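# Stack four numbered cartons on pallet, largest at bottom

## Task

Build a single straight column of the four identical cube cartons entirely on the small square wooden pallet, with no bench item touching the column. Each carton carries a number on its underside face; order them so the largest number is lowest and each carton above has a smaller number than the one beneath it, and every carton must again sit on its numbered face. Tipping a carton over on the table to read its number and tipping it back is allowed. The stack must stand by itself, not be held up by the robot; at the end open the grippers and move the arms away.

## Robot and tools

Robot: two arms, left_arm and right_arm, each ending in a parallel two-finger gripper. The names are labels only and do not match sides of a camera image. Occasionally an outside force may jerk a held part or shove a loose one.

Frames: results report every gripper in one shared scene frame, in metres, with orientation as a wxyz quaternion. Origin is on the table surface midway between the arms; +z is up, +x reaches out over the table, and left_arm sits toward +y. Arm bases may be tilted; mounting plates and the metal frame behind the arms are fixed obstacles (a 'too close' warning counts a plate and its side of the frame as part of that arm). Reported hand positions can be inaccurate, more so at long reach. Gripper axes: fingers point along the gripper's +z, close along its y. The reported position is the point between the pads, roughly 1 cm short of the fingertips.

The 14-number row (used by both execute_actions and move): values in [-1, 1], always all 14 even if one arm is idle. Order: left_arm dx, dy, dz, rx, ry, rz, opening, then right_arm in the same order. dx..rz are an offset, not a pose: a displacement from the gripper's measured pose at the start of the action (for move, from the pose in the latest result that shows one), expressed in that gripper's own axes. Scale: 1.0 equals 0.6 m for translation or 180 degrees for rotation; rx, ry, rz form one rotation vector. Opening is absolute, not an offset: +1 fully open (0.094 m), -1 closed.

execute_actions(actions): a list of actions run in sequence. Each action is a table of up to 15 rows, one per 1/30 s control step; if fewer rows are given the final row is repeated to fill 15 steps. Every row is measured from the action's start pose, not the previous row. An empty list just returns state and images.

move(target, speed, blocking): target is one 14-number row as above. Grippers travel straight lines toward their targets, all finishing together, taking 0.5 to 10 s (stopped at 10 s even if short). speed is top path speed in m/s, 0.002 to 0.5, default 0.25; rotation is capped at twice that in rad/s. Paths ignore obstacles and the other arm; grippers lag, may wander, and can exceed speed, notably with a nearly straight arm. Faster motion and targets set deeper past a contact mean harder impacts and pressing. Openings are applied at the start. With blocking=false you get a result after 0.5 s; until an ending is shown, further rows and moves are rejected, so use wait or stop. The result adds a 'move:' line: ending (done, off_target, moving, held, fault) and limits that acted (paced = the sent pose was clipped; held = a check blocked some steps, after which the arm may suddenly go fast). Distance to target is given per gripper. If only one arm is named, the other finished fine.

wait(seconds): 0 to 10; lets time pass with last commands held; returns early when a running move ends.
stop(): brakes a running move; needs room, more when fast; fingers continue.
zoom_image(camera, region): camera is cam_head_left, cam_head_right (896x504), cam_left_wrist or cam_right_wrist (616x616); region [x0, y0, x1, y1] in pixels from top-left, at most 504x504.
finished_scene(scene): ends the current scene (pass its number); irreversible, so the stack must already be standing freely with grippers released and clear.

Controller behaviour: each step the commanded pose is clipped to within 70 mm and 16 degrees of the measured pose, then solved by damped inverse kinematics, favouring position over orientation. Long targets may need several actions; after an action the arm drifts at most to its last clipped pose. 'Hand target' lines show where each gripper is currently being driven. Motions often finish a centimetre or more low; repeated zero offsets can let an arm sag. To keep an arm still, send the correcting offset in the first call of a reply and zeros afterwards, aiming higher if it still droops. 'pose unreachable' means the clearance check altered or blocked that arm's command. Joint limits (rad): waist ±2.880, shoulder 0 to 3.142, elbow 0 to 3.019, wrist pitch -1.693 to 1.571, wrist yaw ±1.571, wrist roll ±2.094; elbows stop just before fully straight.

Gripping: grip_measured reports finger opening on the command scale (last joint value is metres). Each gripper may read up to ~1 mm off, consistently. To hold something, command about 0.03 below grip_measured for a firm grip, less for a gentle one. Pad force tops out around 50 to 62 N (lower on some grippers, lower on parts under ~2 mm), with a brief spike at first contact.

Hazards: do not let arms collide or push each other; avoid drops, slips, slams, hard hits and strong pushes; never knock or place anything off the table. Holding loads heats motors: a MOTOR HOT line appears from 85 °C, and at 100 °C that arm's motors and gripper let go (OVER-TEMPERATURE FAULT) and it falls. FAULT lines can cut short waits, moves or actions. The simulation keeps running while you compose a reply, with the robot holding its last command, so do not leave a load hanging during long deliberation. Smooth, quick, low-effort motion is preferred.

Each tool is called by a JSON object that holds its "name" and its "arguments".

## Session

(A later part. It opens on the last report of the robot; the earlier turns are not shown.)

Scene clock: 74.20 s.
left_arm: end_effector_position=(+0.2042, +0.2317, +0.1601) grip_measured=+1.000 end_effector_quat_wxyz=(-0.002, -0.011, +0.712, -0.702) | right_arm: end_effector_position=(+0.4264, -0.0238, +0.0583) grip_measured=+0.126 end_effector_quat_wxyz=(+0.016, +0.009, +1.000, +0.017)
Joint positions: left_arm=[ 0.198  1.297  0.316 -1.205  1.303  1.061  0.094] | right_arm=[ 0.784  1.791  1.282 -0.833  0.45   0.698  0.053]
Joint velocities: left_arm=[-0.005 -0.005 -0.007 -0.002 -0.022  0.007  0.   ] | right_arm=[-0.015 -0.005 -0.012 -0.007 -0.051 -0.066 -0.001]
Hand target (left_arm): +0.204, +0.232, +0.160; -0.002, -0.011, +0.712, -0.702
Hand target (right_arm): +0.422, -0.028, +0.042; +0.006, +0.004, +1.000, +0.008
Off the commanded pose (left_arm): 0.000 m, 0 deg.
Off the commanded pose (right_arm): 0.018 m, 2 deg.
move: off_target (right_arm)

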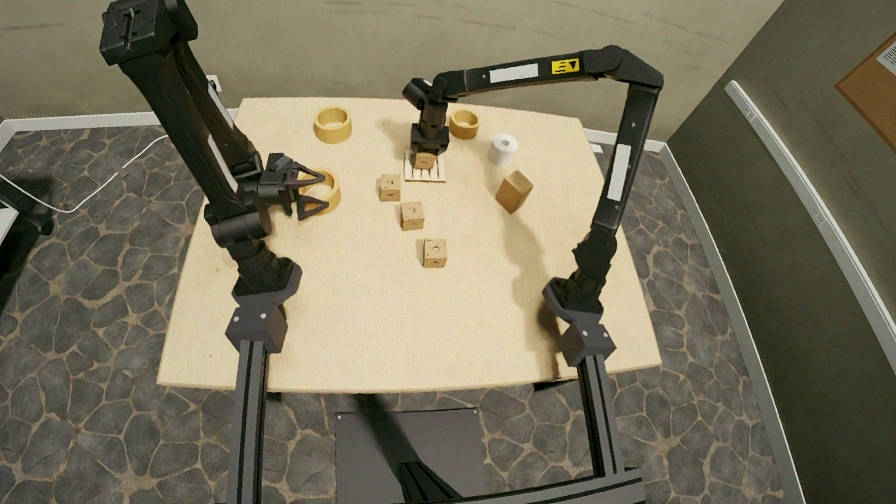

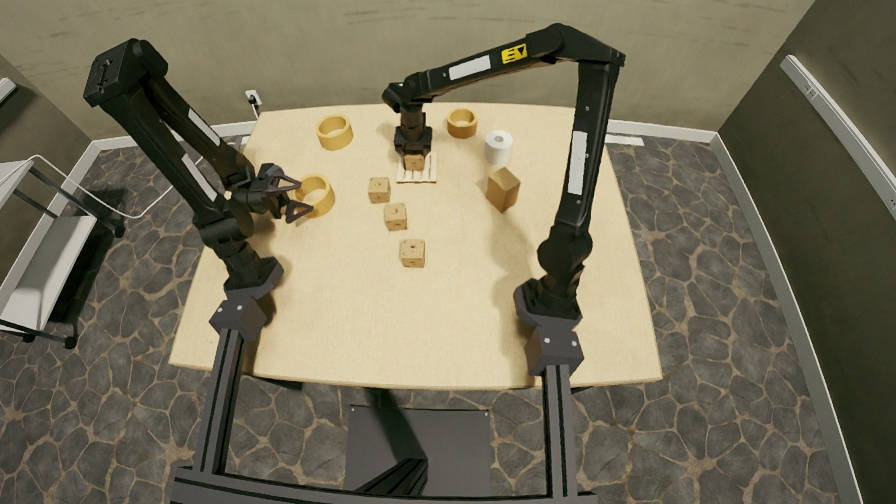

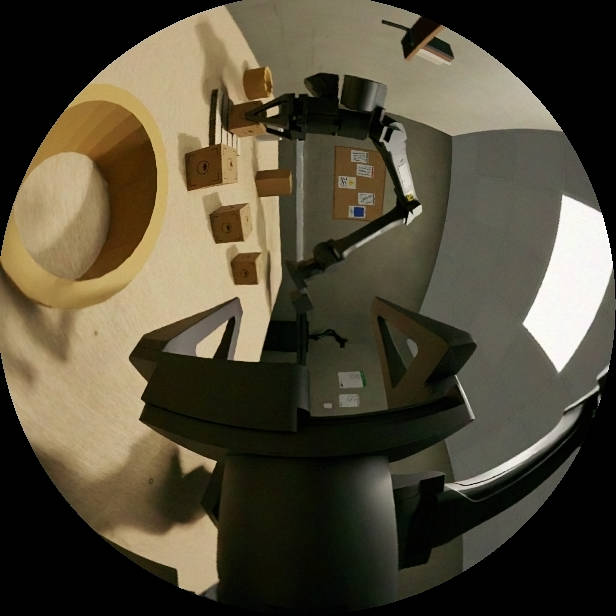

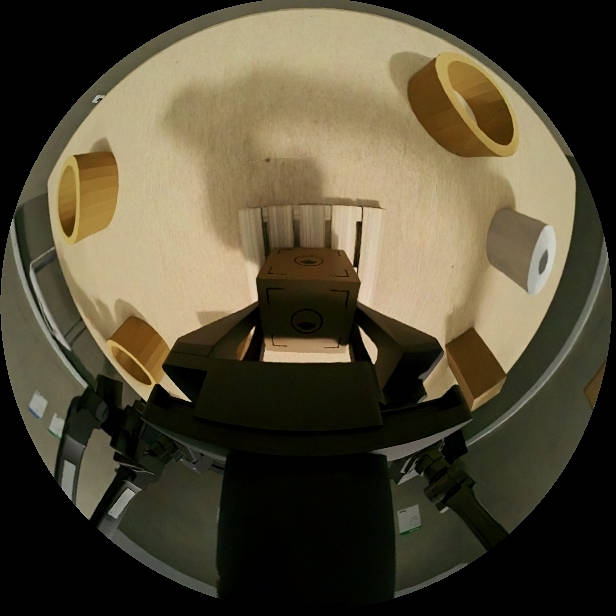

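Probably down or nearly; press a little more then release.

{"name": "execute_actions", "arguments": {"actions": [[[0,0,0,0,0,0,1,0.006,-0.006,0.03,0.01,0.01,-0.006,0.08]],[[0,0,0,0,0,0,1,0,0,0,0,0,0,1]]]}}

{"name": "move", "arguments": {"target": [0,0,0,0,0,0,1,-0.01,0.01,-0.13,0,0,0,1]}}

{"name": "move", "arguments": {"target": [0,0,0,0,0,0,1,0.17,0.17,0,0,0,0,1]}}

Scene clock: 75.47 s.
left_arm: end_effector_position=(+0.2042, +0.2317, +0.1601) grip_measured=+1.000 end_effector_quat_wxyz=(-0.002, -0.011, +0.712, -0.702) | right_arm: end_effector_position=(+0.4203, -0.0241, +0.0508) grip_measured=+1.000 end_effector_quat_wxyz=(+0.006, +0.003, +1.000, +0.009)
Joint positions: left_arm=[ 0.198  1.297  0.316 -1.205  1.303  1.061  0.094] | right_arm=[ 0.784  1.807  1.282 -0.843  0.45   0.698  0.094]
Joint velocities: left_arm=[-0.005  0.005 -0.012  0.022 -0.037  0.051  0.   ] | right_arm=[ 0.005 -0.005  0.002 -0.017  0.007 -0.066  0.   ]
Hand target (left_arm): +0.204, +0.232, +0.160; -0.002, -0.011, +0.712, -0.702
Hand target (right_arm): +0.420, -0.024, +0.051; +0.006, +0.003, +1.000, +0.009
Off the commanded pose (left_arm): 0.000 m, 0 deg.
Off the commanded pose (right_arm): 0.000 m, 0 deg.

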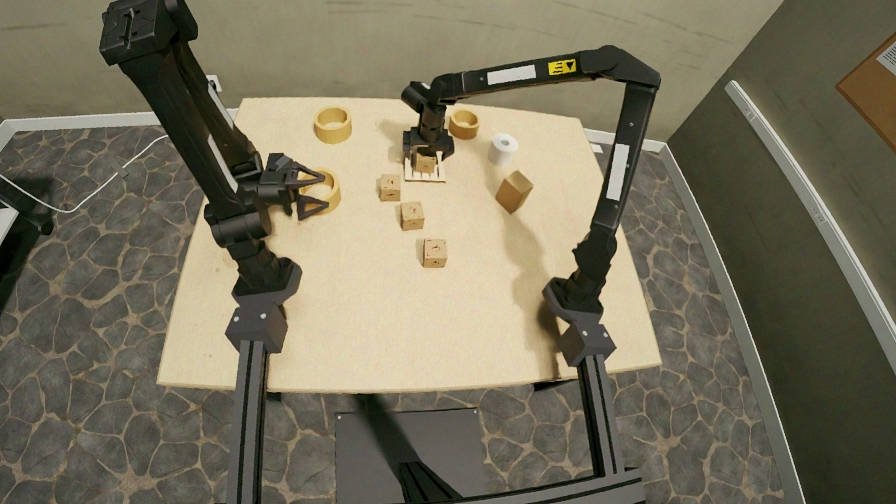

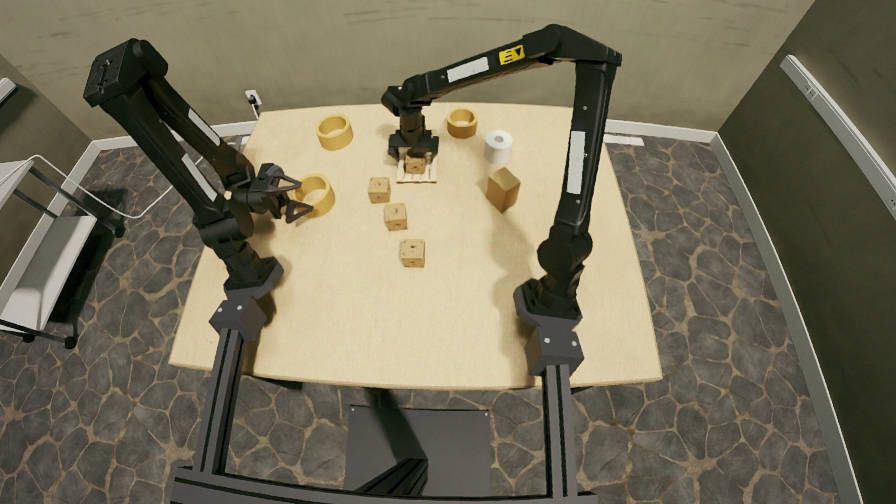

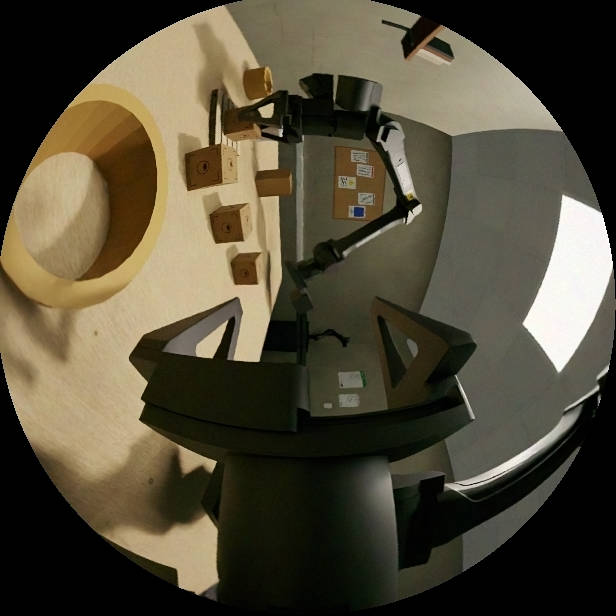

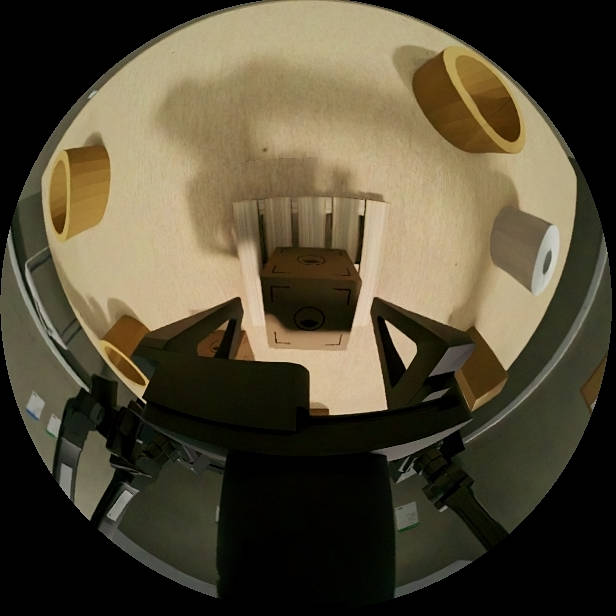

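Scene clock: 76.37 s.
left_arm: end_effector_position=(+0.2042, +0.2317, +0.1601) grip_measured=+1.000 end_effector_quat_wxyz=(-0.002, -0.011, +0.712, -0.702) | right_arm: end_effector_position=(+0.4119, -0.0255, +0.1159) grip_measured=+1.000 end_effector_quat_wxyz=(-0.004, -0.009, +1.000, -0.001)
Joint positions: left_arm=[ 0.198  1.297  0.316 -1.205  1.303  1.061  0.094] | right_arm=[ 0.849  1.727  1.333 -1.038  0.462  0.758  0.094]
Joint velocities: left_arm=[-0.015  0.005 -0.022  0.002 -0.037  0.051  0.   ] | right_arm=[-0.005  0.005 -0.012  0.002  0.066  0.022  0.   ]
Hand target (left_arm): +0.204, +0.232, +0.160; -0.002, -0.011, +0.712, -0.702
Hand target (right_arm): +0.424, -0.020, +0.129; +0.006, +0.003, +1.000, +0.009
Off the commanded pose (left_arm): 0.000 m, 0 deg.
Off the commanded pose (right_arm): 0.020 m, 2 deg.
move: off_target (right_arm)

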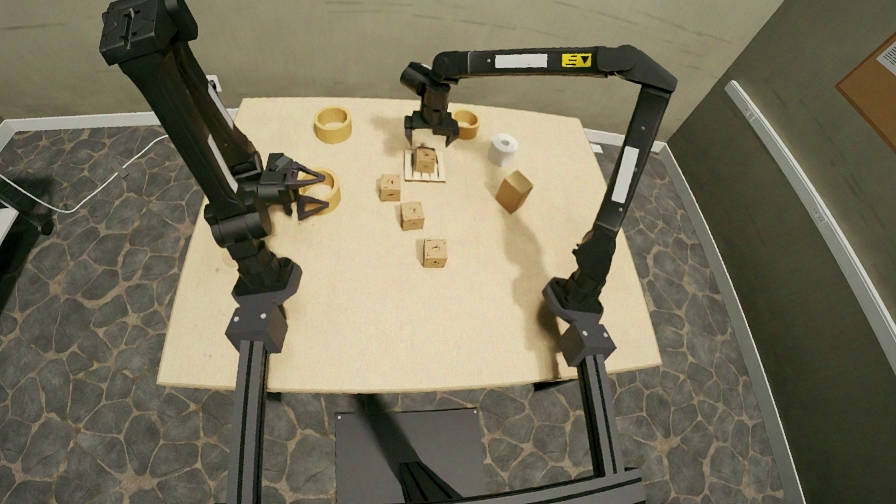

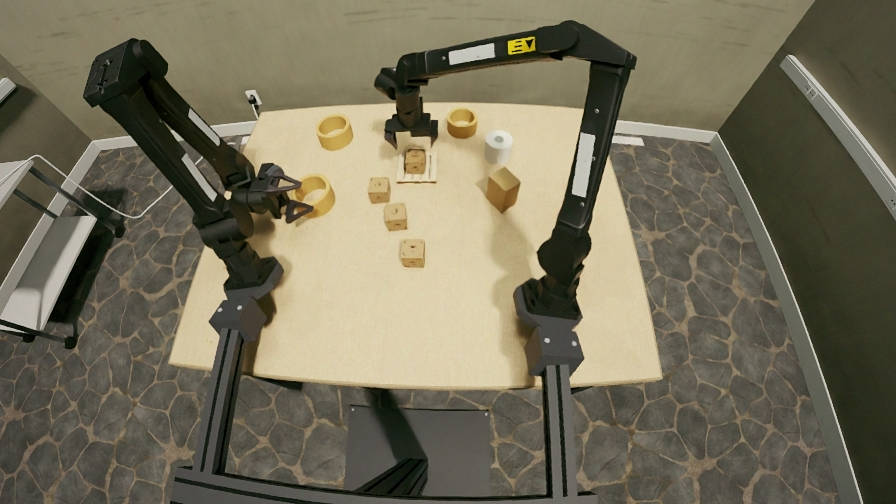

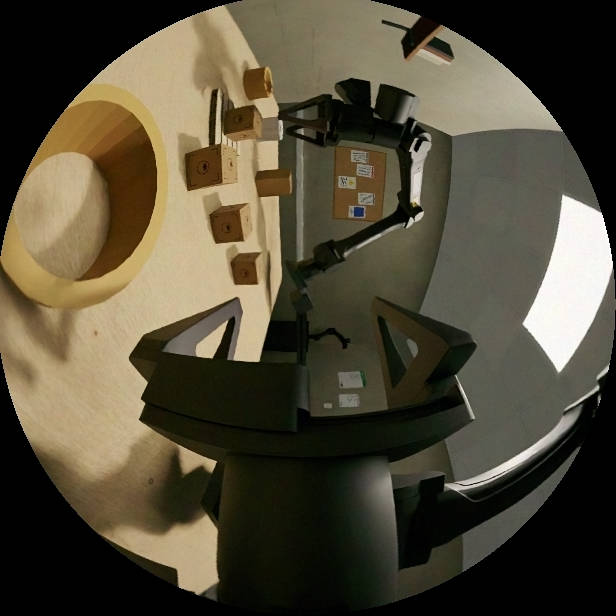

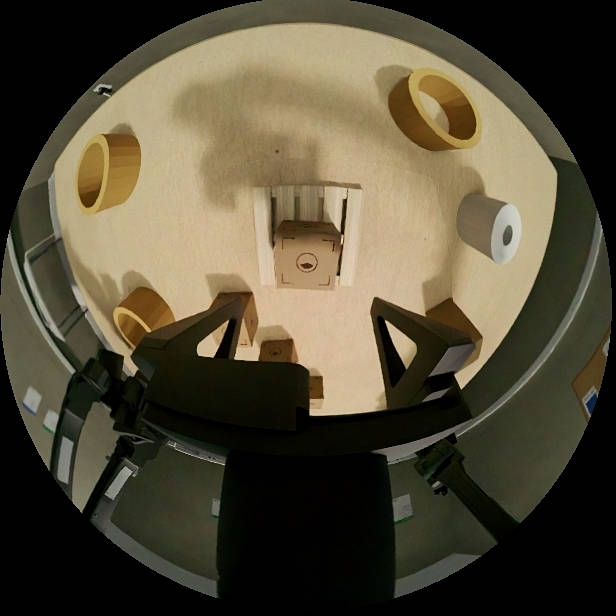

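Scene clock: 77.50 s.
left_arm: end_effector_position=(+0.2042, +0.2317, +0.1601) grip_measured=+1.000 end_effector_quat_wxyz=(-0.002, -0.011, +0.712, -0.702) | right_arm: end_effector_position=(+0.3023, +0.0679, +0.1127) grip_measured=+1.000 end_effector_quat_wxyz=(-0.007, -0.022, +1.000, -0.007)
Joint positions: left_arm=[ 0.198  1.297  0.316 -1.205  1.303  1.061  0.094] | right_arm=[ 1.094  1.863  1.331 -1.038  0.482  1.013  0.094]
Joint velocities: left_arm=[-0.005 -0.005 -0.007  0.002 -0.051 -0.007  0.   ] | right_arm=[-0.015 -0.005 -0.007  0.002  0.095 -0.007  0.   ]
Hand target (left_arm): +0.204, +0.232, +0.160; -0.002, -0.011, +0.712, -0.702
Hand target (right_arm): +0.310, +0.074, +0.114; -0.004, -0.009, +1.000, -0.004
Off the commanded pose (left_arm): 0.000 m, 0 deg.
Off the commanded pose (right_arm): 0.010 m, 2 deg.
move: done

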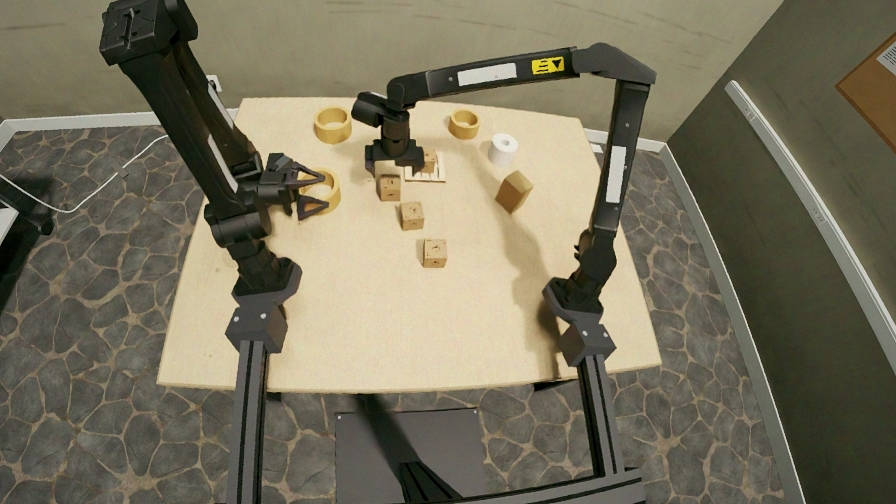

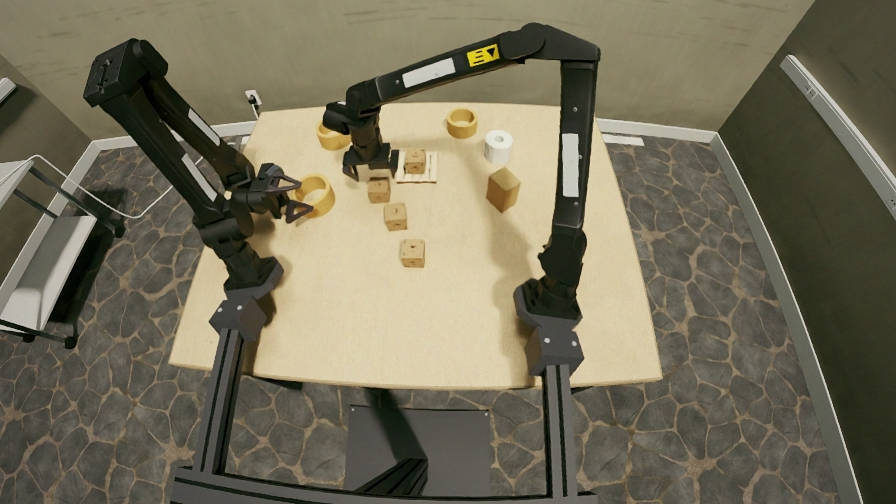

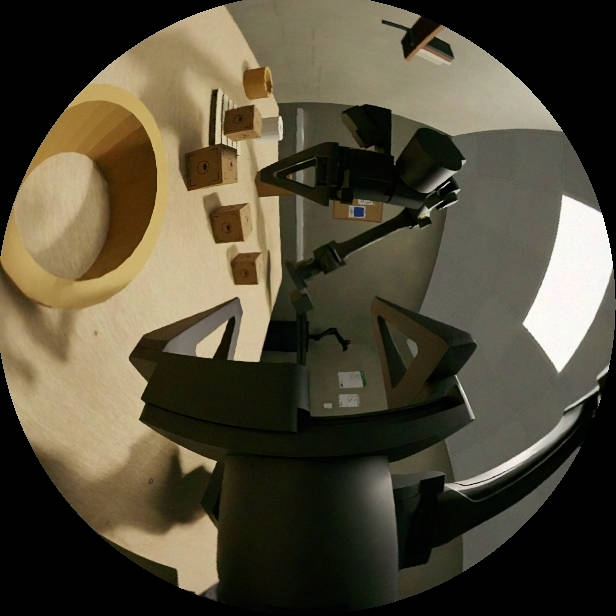

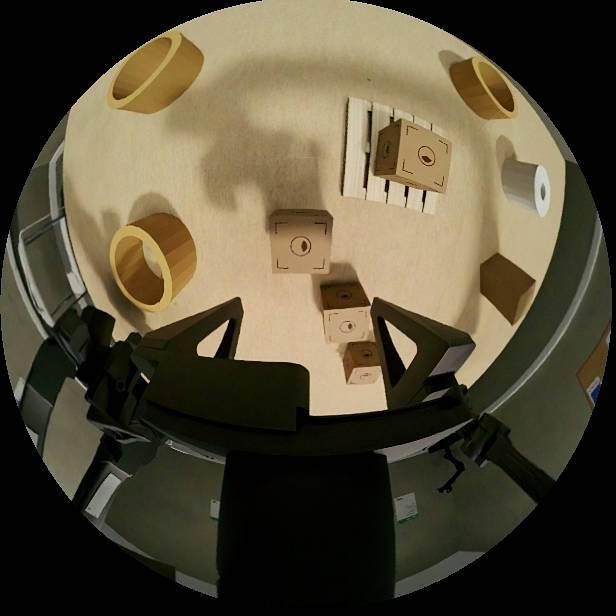

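{"name": "move", "arguments": {"target": [0,0,0,0,0,0,1,-0.028,0.005,0.15,-0.008,-0.008,0.01,1], "speed": 0.1}}

{"name": "execute_actions", "arguments": {"actions": [[[0,0,0,0,0,0,1,0,0,0,0,0,0,0.08]]]}}

{"name": "move", "arguments": {"target": [0,0,0,0,0,0,1,-0.01,0.01,-0.19,0,0,0,0.08]}}

{"name": "move", "arguments": {"target": [0,0,0,0,0,0,1,-0.17,-0.165,0,0,0,0,0.08]}}

Scene clock: 79.03 s.
left_arm: end_effector_position=(+0.2042, +0.2317, +0.1601) grip_measured=+1.000 end_effector_quat_wxyz=(-0.002, -0.011, +0.712, -0.702) | right_arm: end_effector_position=(+0.3226, +0.0762, +0.0396) grip_measured=+1.000 end_effector_quat_wxyz=(+0.013, -0.000, +1.000, +0.018)
Joint positions: left_arm=[ 0.198  1.297  0.316 -1.205  1.303  1.061  0.094] | right_arm=[ 1.01   1.953  1.286 -0.789  0.483  0.929  0.094]
Joint velocities: left_arm=[-0.005 -0.015 -0.017 -0.012  0.125 -0.066  0.   ] | right_arm=[-0.005 -0.015  0.002 -0.002  0.037 -0.037  0.   ]
Hand target (left_arm): +0.204, +0.232, +0.160; -0.002, -0.011, +0.712, -0.702
Hand target (right_arm): +0.319, +0.070, +0.024; +0.005, -0.007, +1.000, +0.007
Off the commanded pose (left_arm): 0.000 m, 0 deg.
Off the commanded pose (right_arm): 0.019 m, 2 deg.
move: off_target (right_arm)

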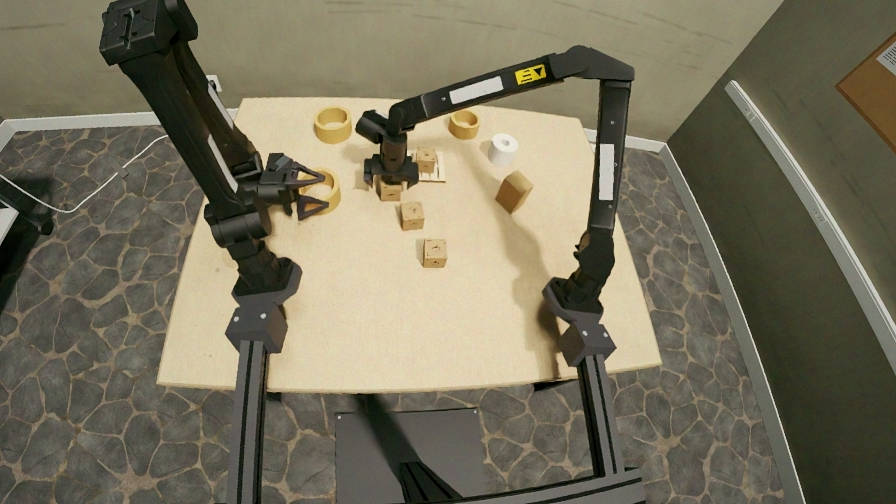

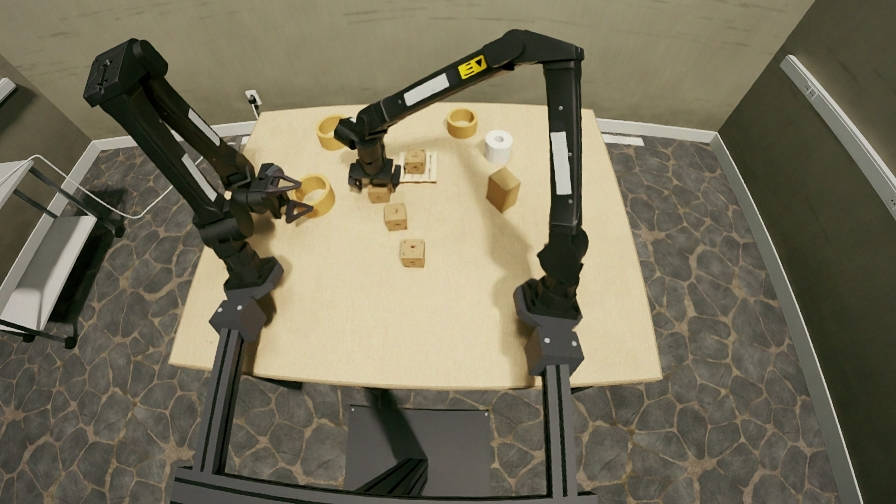

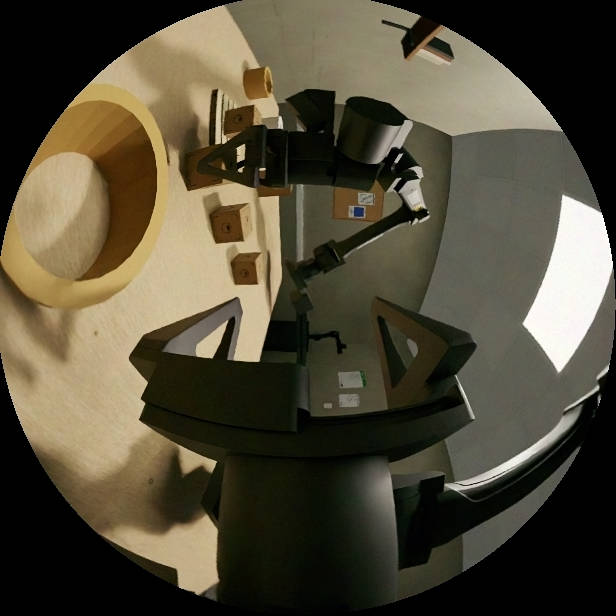

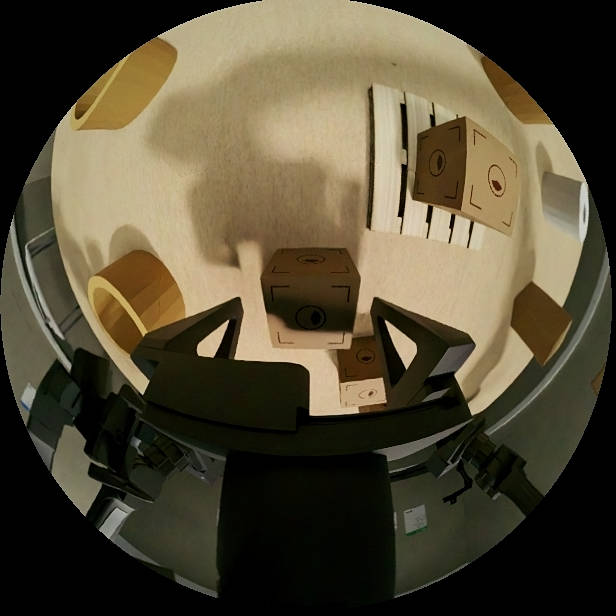

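Scene clock: 79.53 s.
left_arm: end_effector_position=(+0.2042, +0.2317, +0.1601) grip_measured=+1.000 end_effector_quat_wxyz=(-0.002, -0.011, +0.712, -0.702) | right_arm: end_effector_position=(+0.3226, +0.0762, +0.0396) grip_measured=+0.124 end_effector_quat_wxyz=(+0.013, -0.000, +1.000, +0.018)
Joint positions: left_arm=[ 0.198  1.297  0.316 -1.205  1.303  1.061  0.094] | right_arm=[ 1.01   1.953  1.286 -0.789  0.483  0.929  0.053]
Joint velocities: left_arm=[ 0.005 -0.015  0.002  0.007 -0.007  0.125  0.   ] | right_arm=[-0.005 -0.015  0.007 -0.007  0.007  0.037 -0.   ]
Hand target (left_arm): +0.204, +0.232, +0.160; -0.002, -0.011, +0.712, -0.702
Hand target (right_arm): +0.323, +0.076, +0.040; +0.013, -0.000, +1.000, +0.018
Off the commanded pose (left_arm): 0.000 m, 0 deg.
Off the commanded pose (right_arm): 0.000 m, 0 deg.

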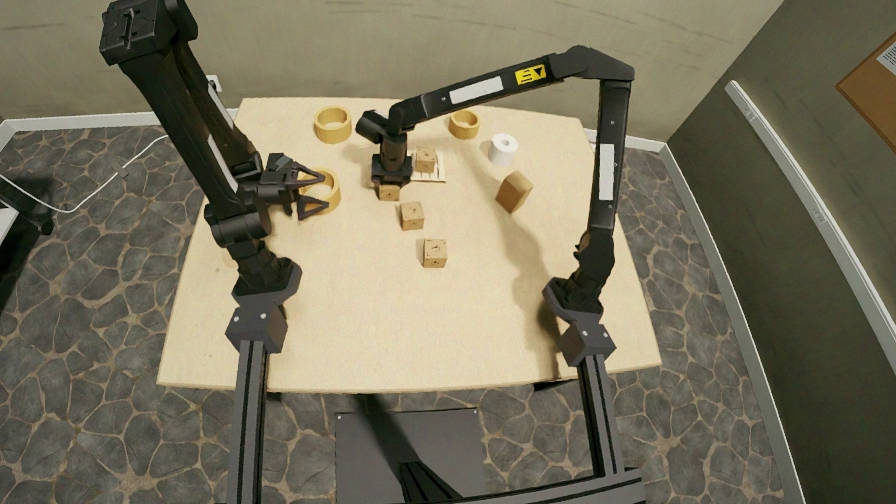

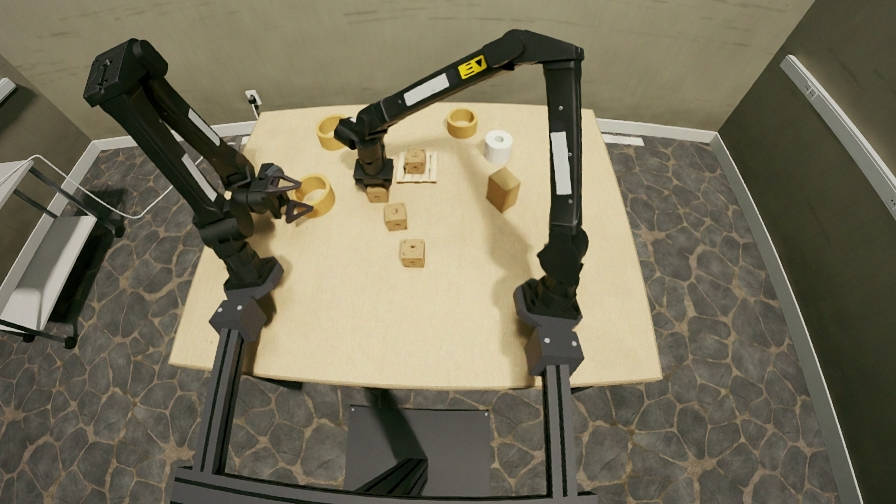

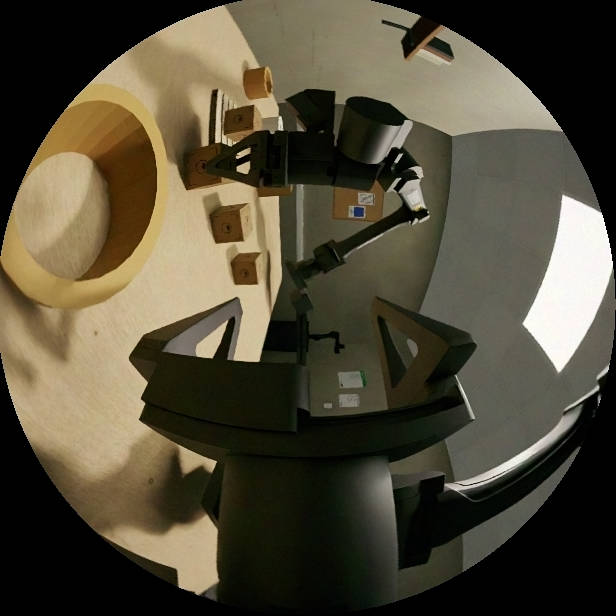

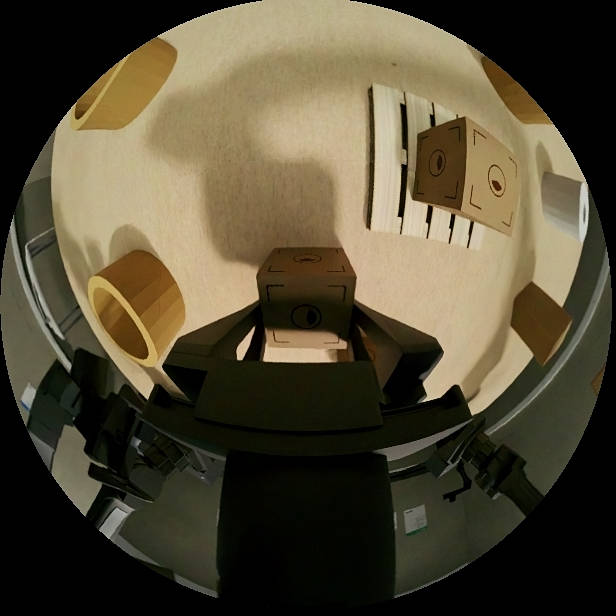

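Scene clock: 80.47 s.
left_arm: end_effector_position=(+0.2042, +0.2317, +0.1601) grip_measured=+1.000 end_effector_quat_wxyz=(-0.002, -0.011, +0.712, -0.702) | right_arm: end_effector_position=(+0.3144, +0.0699, +0.1423) grip_measured=+0.124 end_effector_quat_wxyz=(+0.006, -0.013, +1.000, +0.007)
Joint positions: left_arm=[ 0.198  1.297  0.316 -1.205  1.303  1.061  0.094] | right_arm=[ 1.107  1.822  1.358 -1.072  0.491  1.026  0.053]
Joint velocities: left_arm=[ 0.005 -0.005 -0.007 -0.002 -0.051  0.037  0.   ] | right_arm=[-0.024 -0.015 -0.012  0.002 -0.081  0.037 -0.   ]
Hand target (left_arm): +0.204, +0.232, +0.160; -0.002, -0.011, +0.712, -0.702
Hand target (right_arm): +0.324, +0.078, +0.153; +0.013, -0.000, +1.000, +0.017
Off the commanded pose (left_arm): 0.000 m, 0 deg.
Off the commanded pose (right_arm): 0.018 m, 2 deg.
move: off_target (right_arm)

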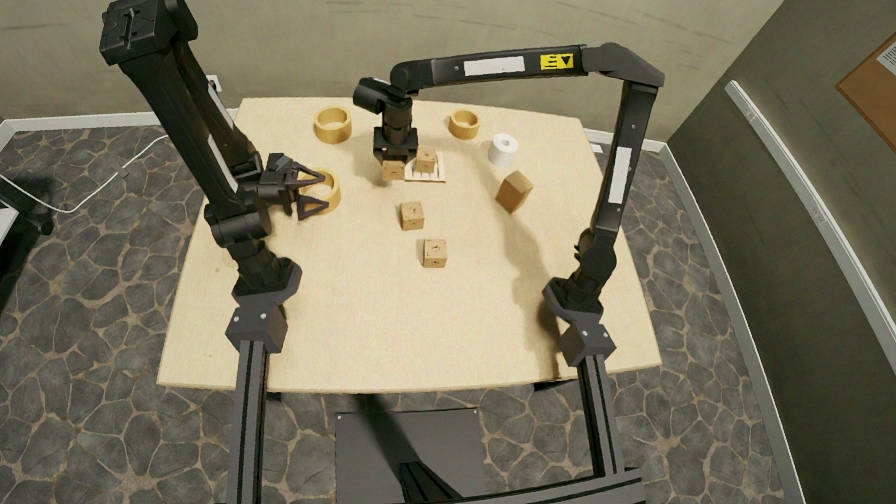

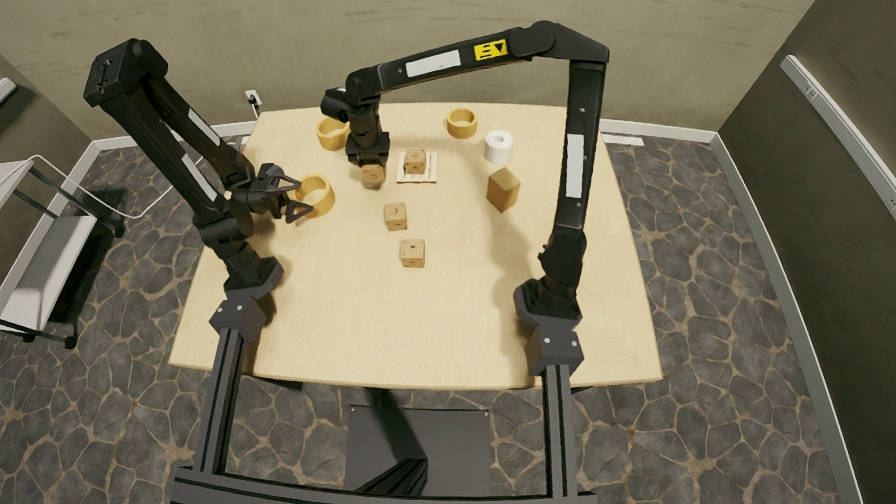

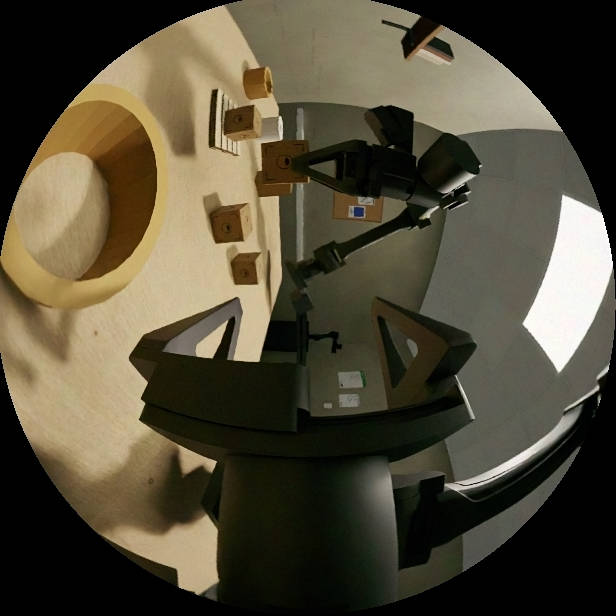

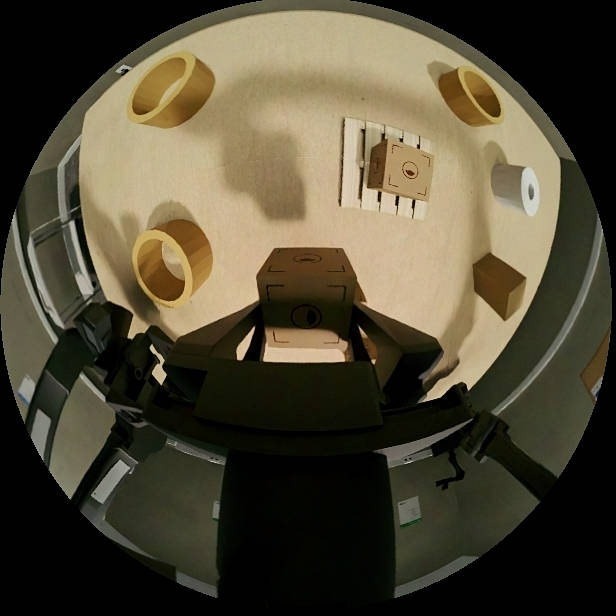

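Scene clock: 81.60 s.
left_arm: end_effector_position=(+0.2042, +0.2317, +0.1601) grip_measured=+1.000 end_effector_quat_wxyz=(-0.002, -0.011, +0.712, -0.702) | right_arm: end_effector_position=(+0.4108, -0.0269, +0.1351) grip_measured=+0.124 end_effector_quat_wxyz=(-0.001, -0.009, +1.000, +0.002)
Joint positions: left_arm=[ 0.198  1.297  0.316 -1.205  1.303  1.061  0.094] | right_arm=[ 0.865  1.697  1.339 -1.072  0.465  0.772  0.053]
Joint velocities: left_arm=[-0.005  0.005 -0.012 -0.002  0.051  0.051  0.   ] | right_arm=[-0.005 -0.005 -0.002  0.002  0.007  0.037  0.001]
Hand target (left_arm): +0.204, +0.232, +0.160; -0.002, -0.011, +0.712, -0.702
Hand target (right_arm): +0.417, -0.026, +0.144; +0.006, -0.013, +1.000, +0.010
Off the commanded pose (left_arm): 0.000 m, 0 deg.
Off the commanded pose (right_arm): 0.011 m, 1 deg.
move: off_target (right_arm)

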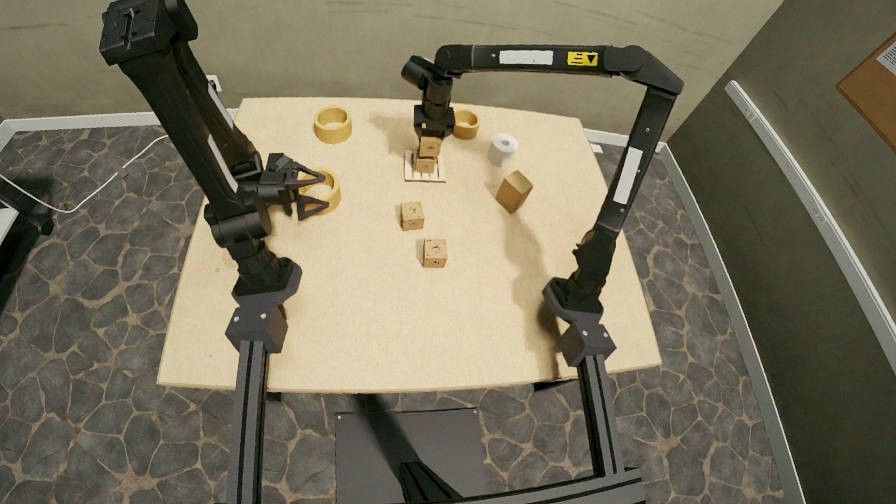

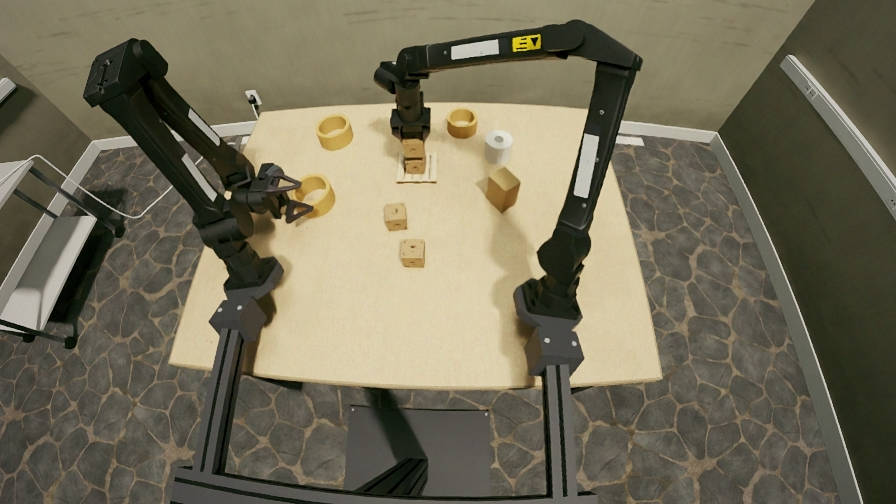

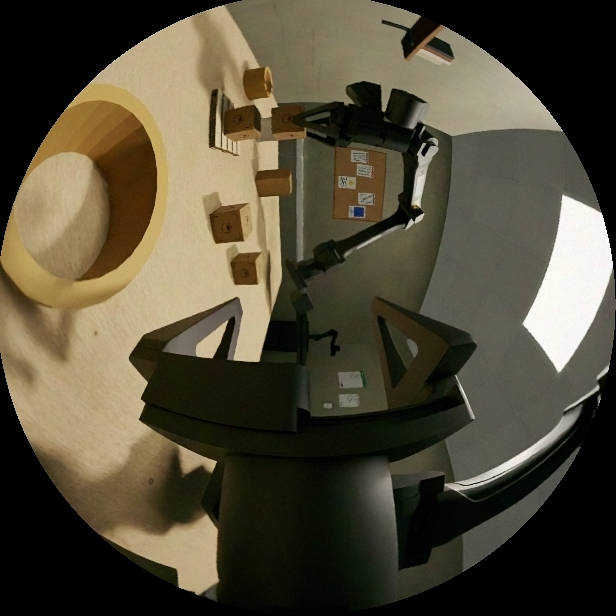

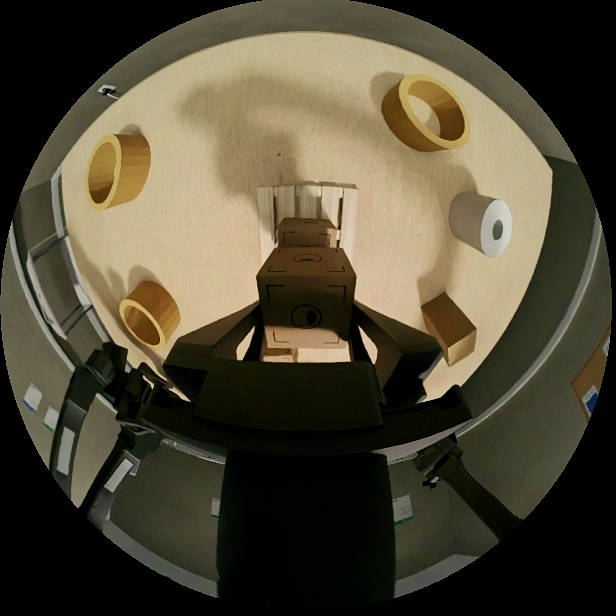

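{"name": "move", "arguments": {"target": [0,0,0,0,0,0,1,-0.008,-0.004,0.055,0,0,0.006,0.08], "speed": 0.05}}

{"name": "zoom_image", "arguments": {"camera": "cam_left_wrist", "region": [190,60,350,180]}}

{"name": "zoom_image", "arguments": {"camera": "cam_right_wrist", "region": [228,170,388,290]}}

Scene clock: 82.90 s.
left_arm: end_effector_position=(+0.2042, +0.2317, +0.1601) grip_measured=+1.000 end_effector_quat_wxyz=(-0.002, -0.011, +0.712, -0.702) | right_arm: end_effector_position=(+0.4189, -0.0267, +0.1183) grip_measured=+0.124 end_effector_quat_wxyz=(+0.008, +0.006, +1.000, +0.011)
Joint positions: left_arm=[ 0.198  1.297  0.316 -1.205  1.303  1.061  0.094] | right_arm=[ 0.841  1.709  1.32  -0.999  0.46   0.763  0.053]
Joint velocities: left_arm=[-0.024 -0.015 -0.012 -0.017  0.037 -0.037  0.   ] | right_arm=[-0.024 -0.005 -0.012  0.012 -0.022  0.022 -0.001]
Hand target (left_arm): +0.204, +0.232, +0.160; -0.002, -0.011, +0.712, -0.702
Hand target (right_arm): +0.416, -0.029, +0.103; -0.001, +0.000, +1.000, +0.003
Off the commanded pose (left_arm): 0.000 m, 0 deg.
Off the commanded pose (right_arm): 0.017 m, 2 deg.
move: off_target (right_arm)

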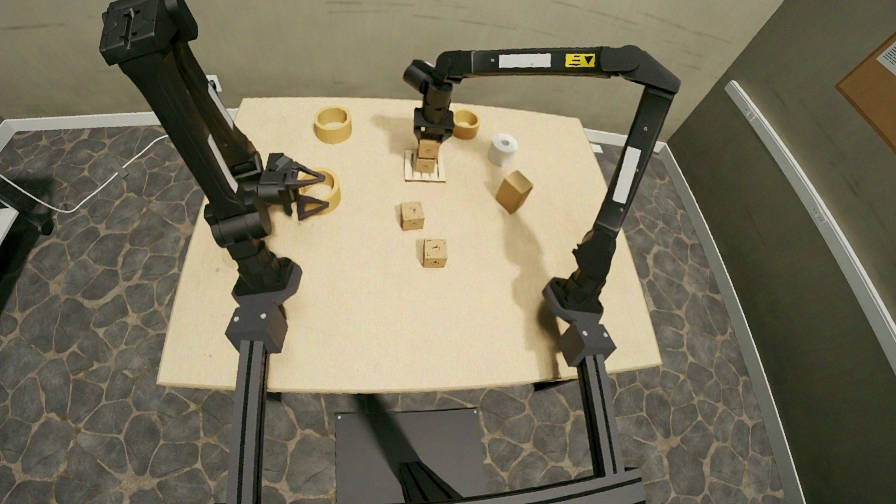

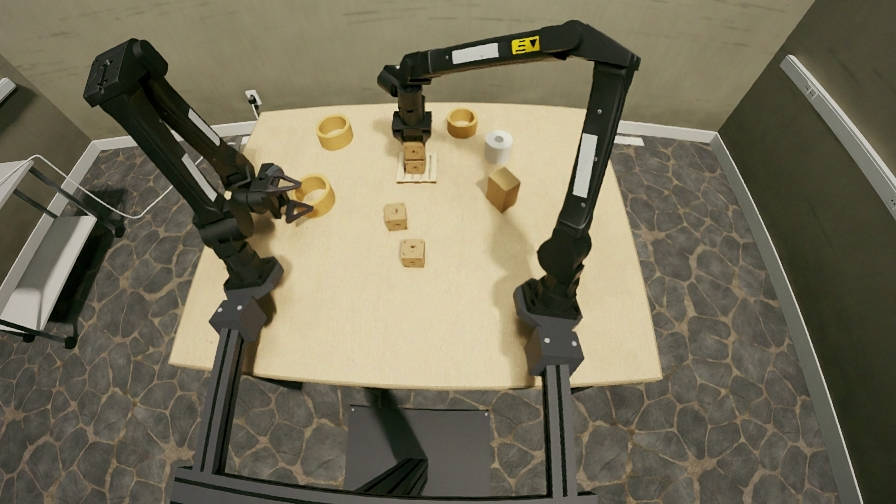

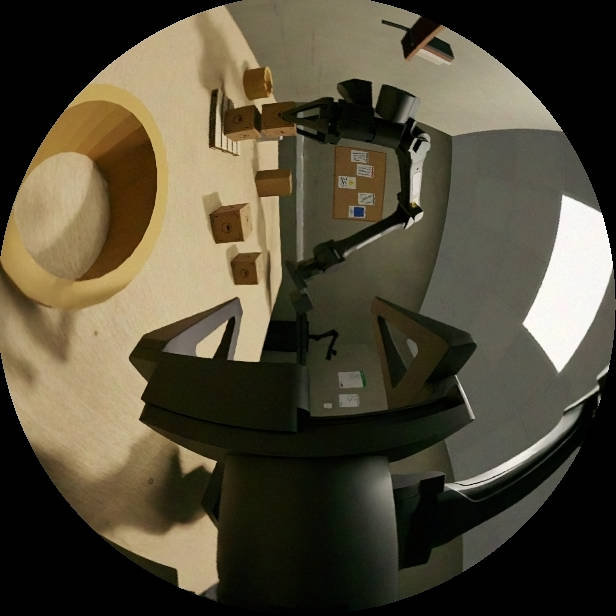

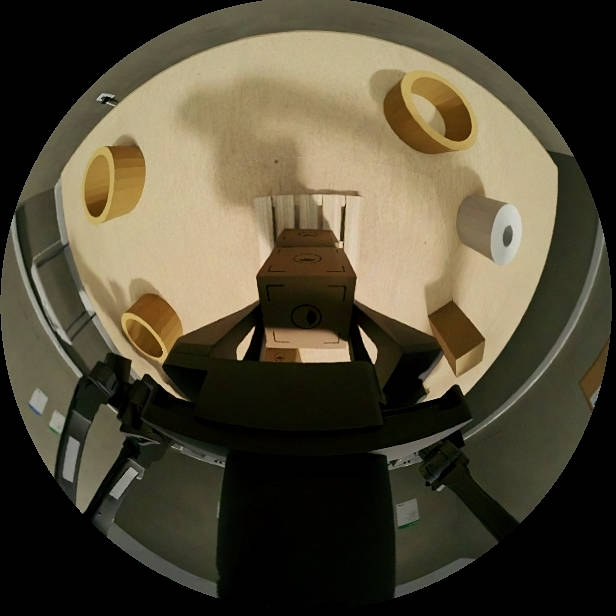

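Region (190, 60, 350, 180) of cam_left_wrist's 616x616 image, scaled by 3.150, with more detail than that image has; it fills the top 378 rows of this view, and the rest is white.

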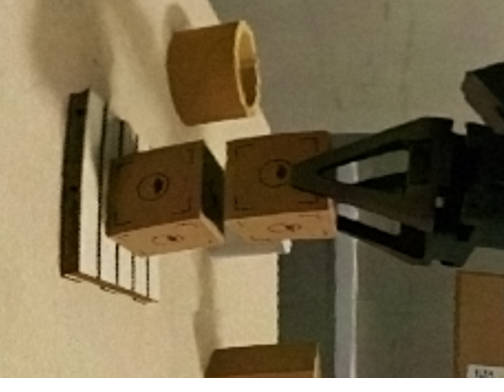

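Region (228, 170, 388, 290) of cam_right_wrist's 616x616 image, scaled by 3.150, with more detail than that image has; it fills the top 378 rows of this view, and the rest is white.

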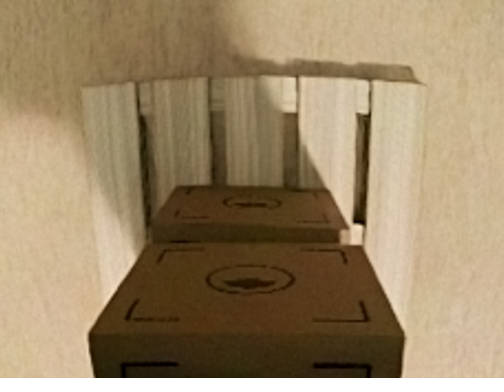

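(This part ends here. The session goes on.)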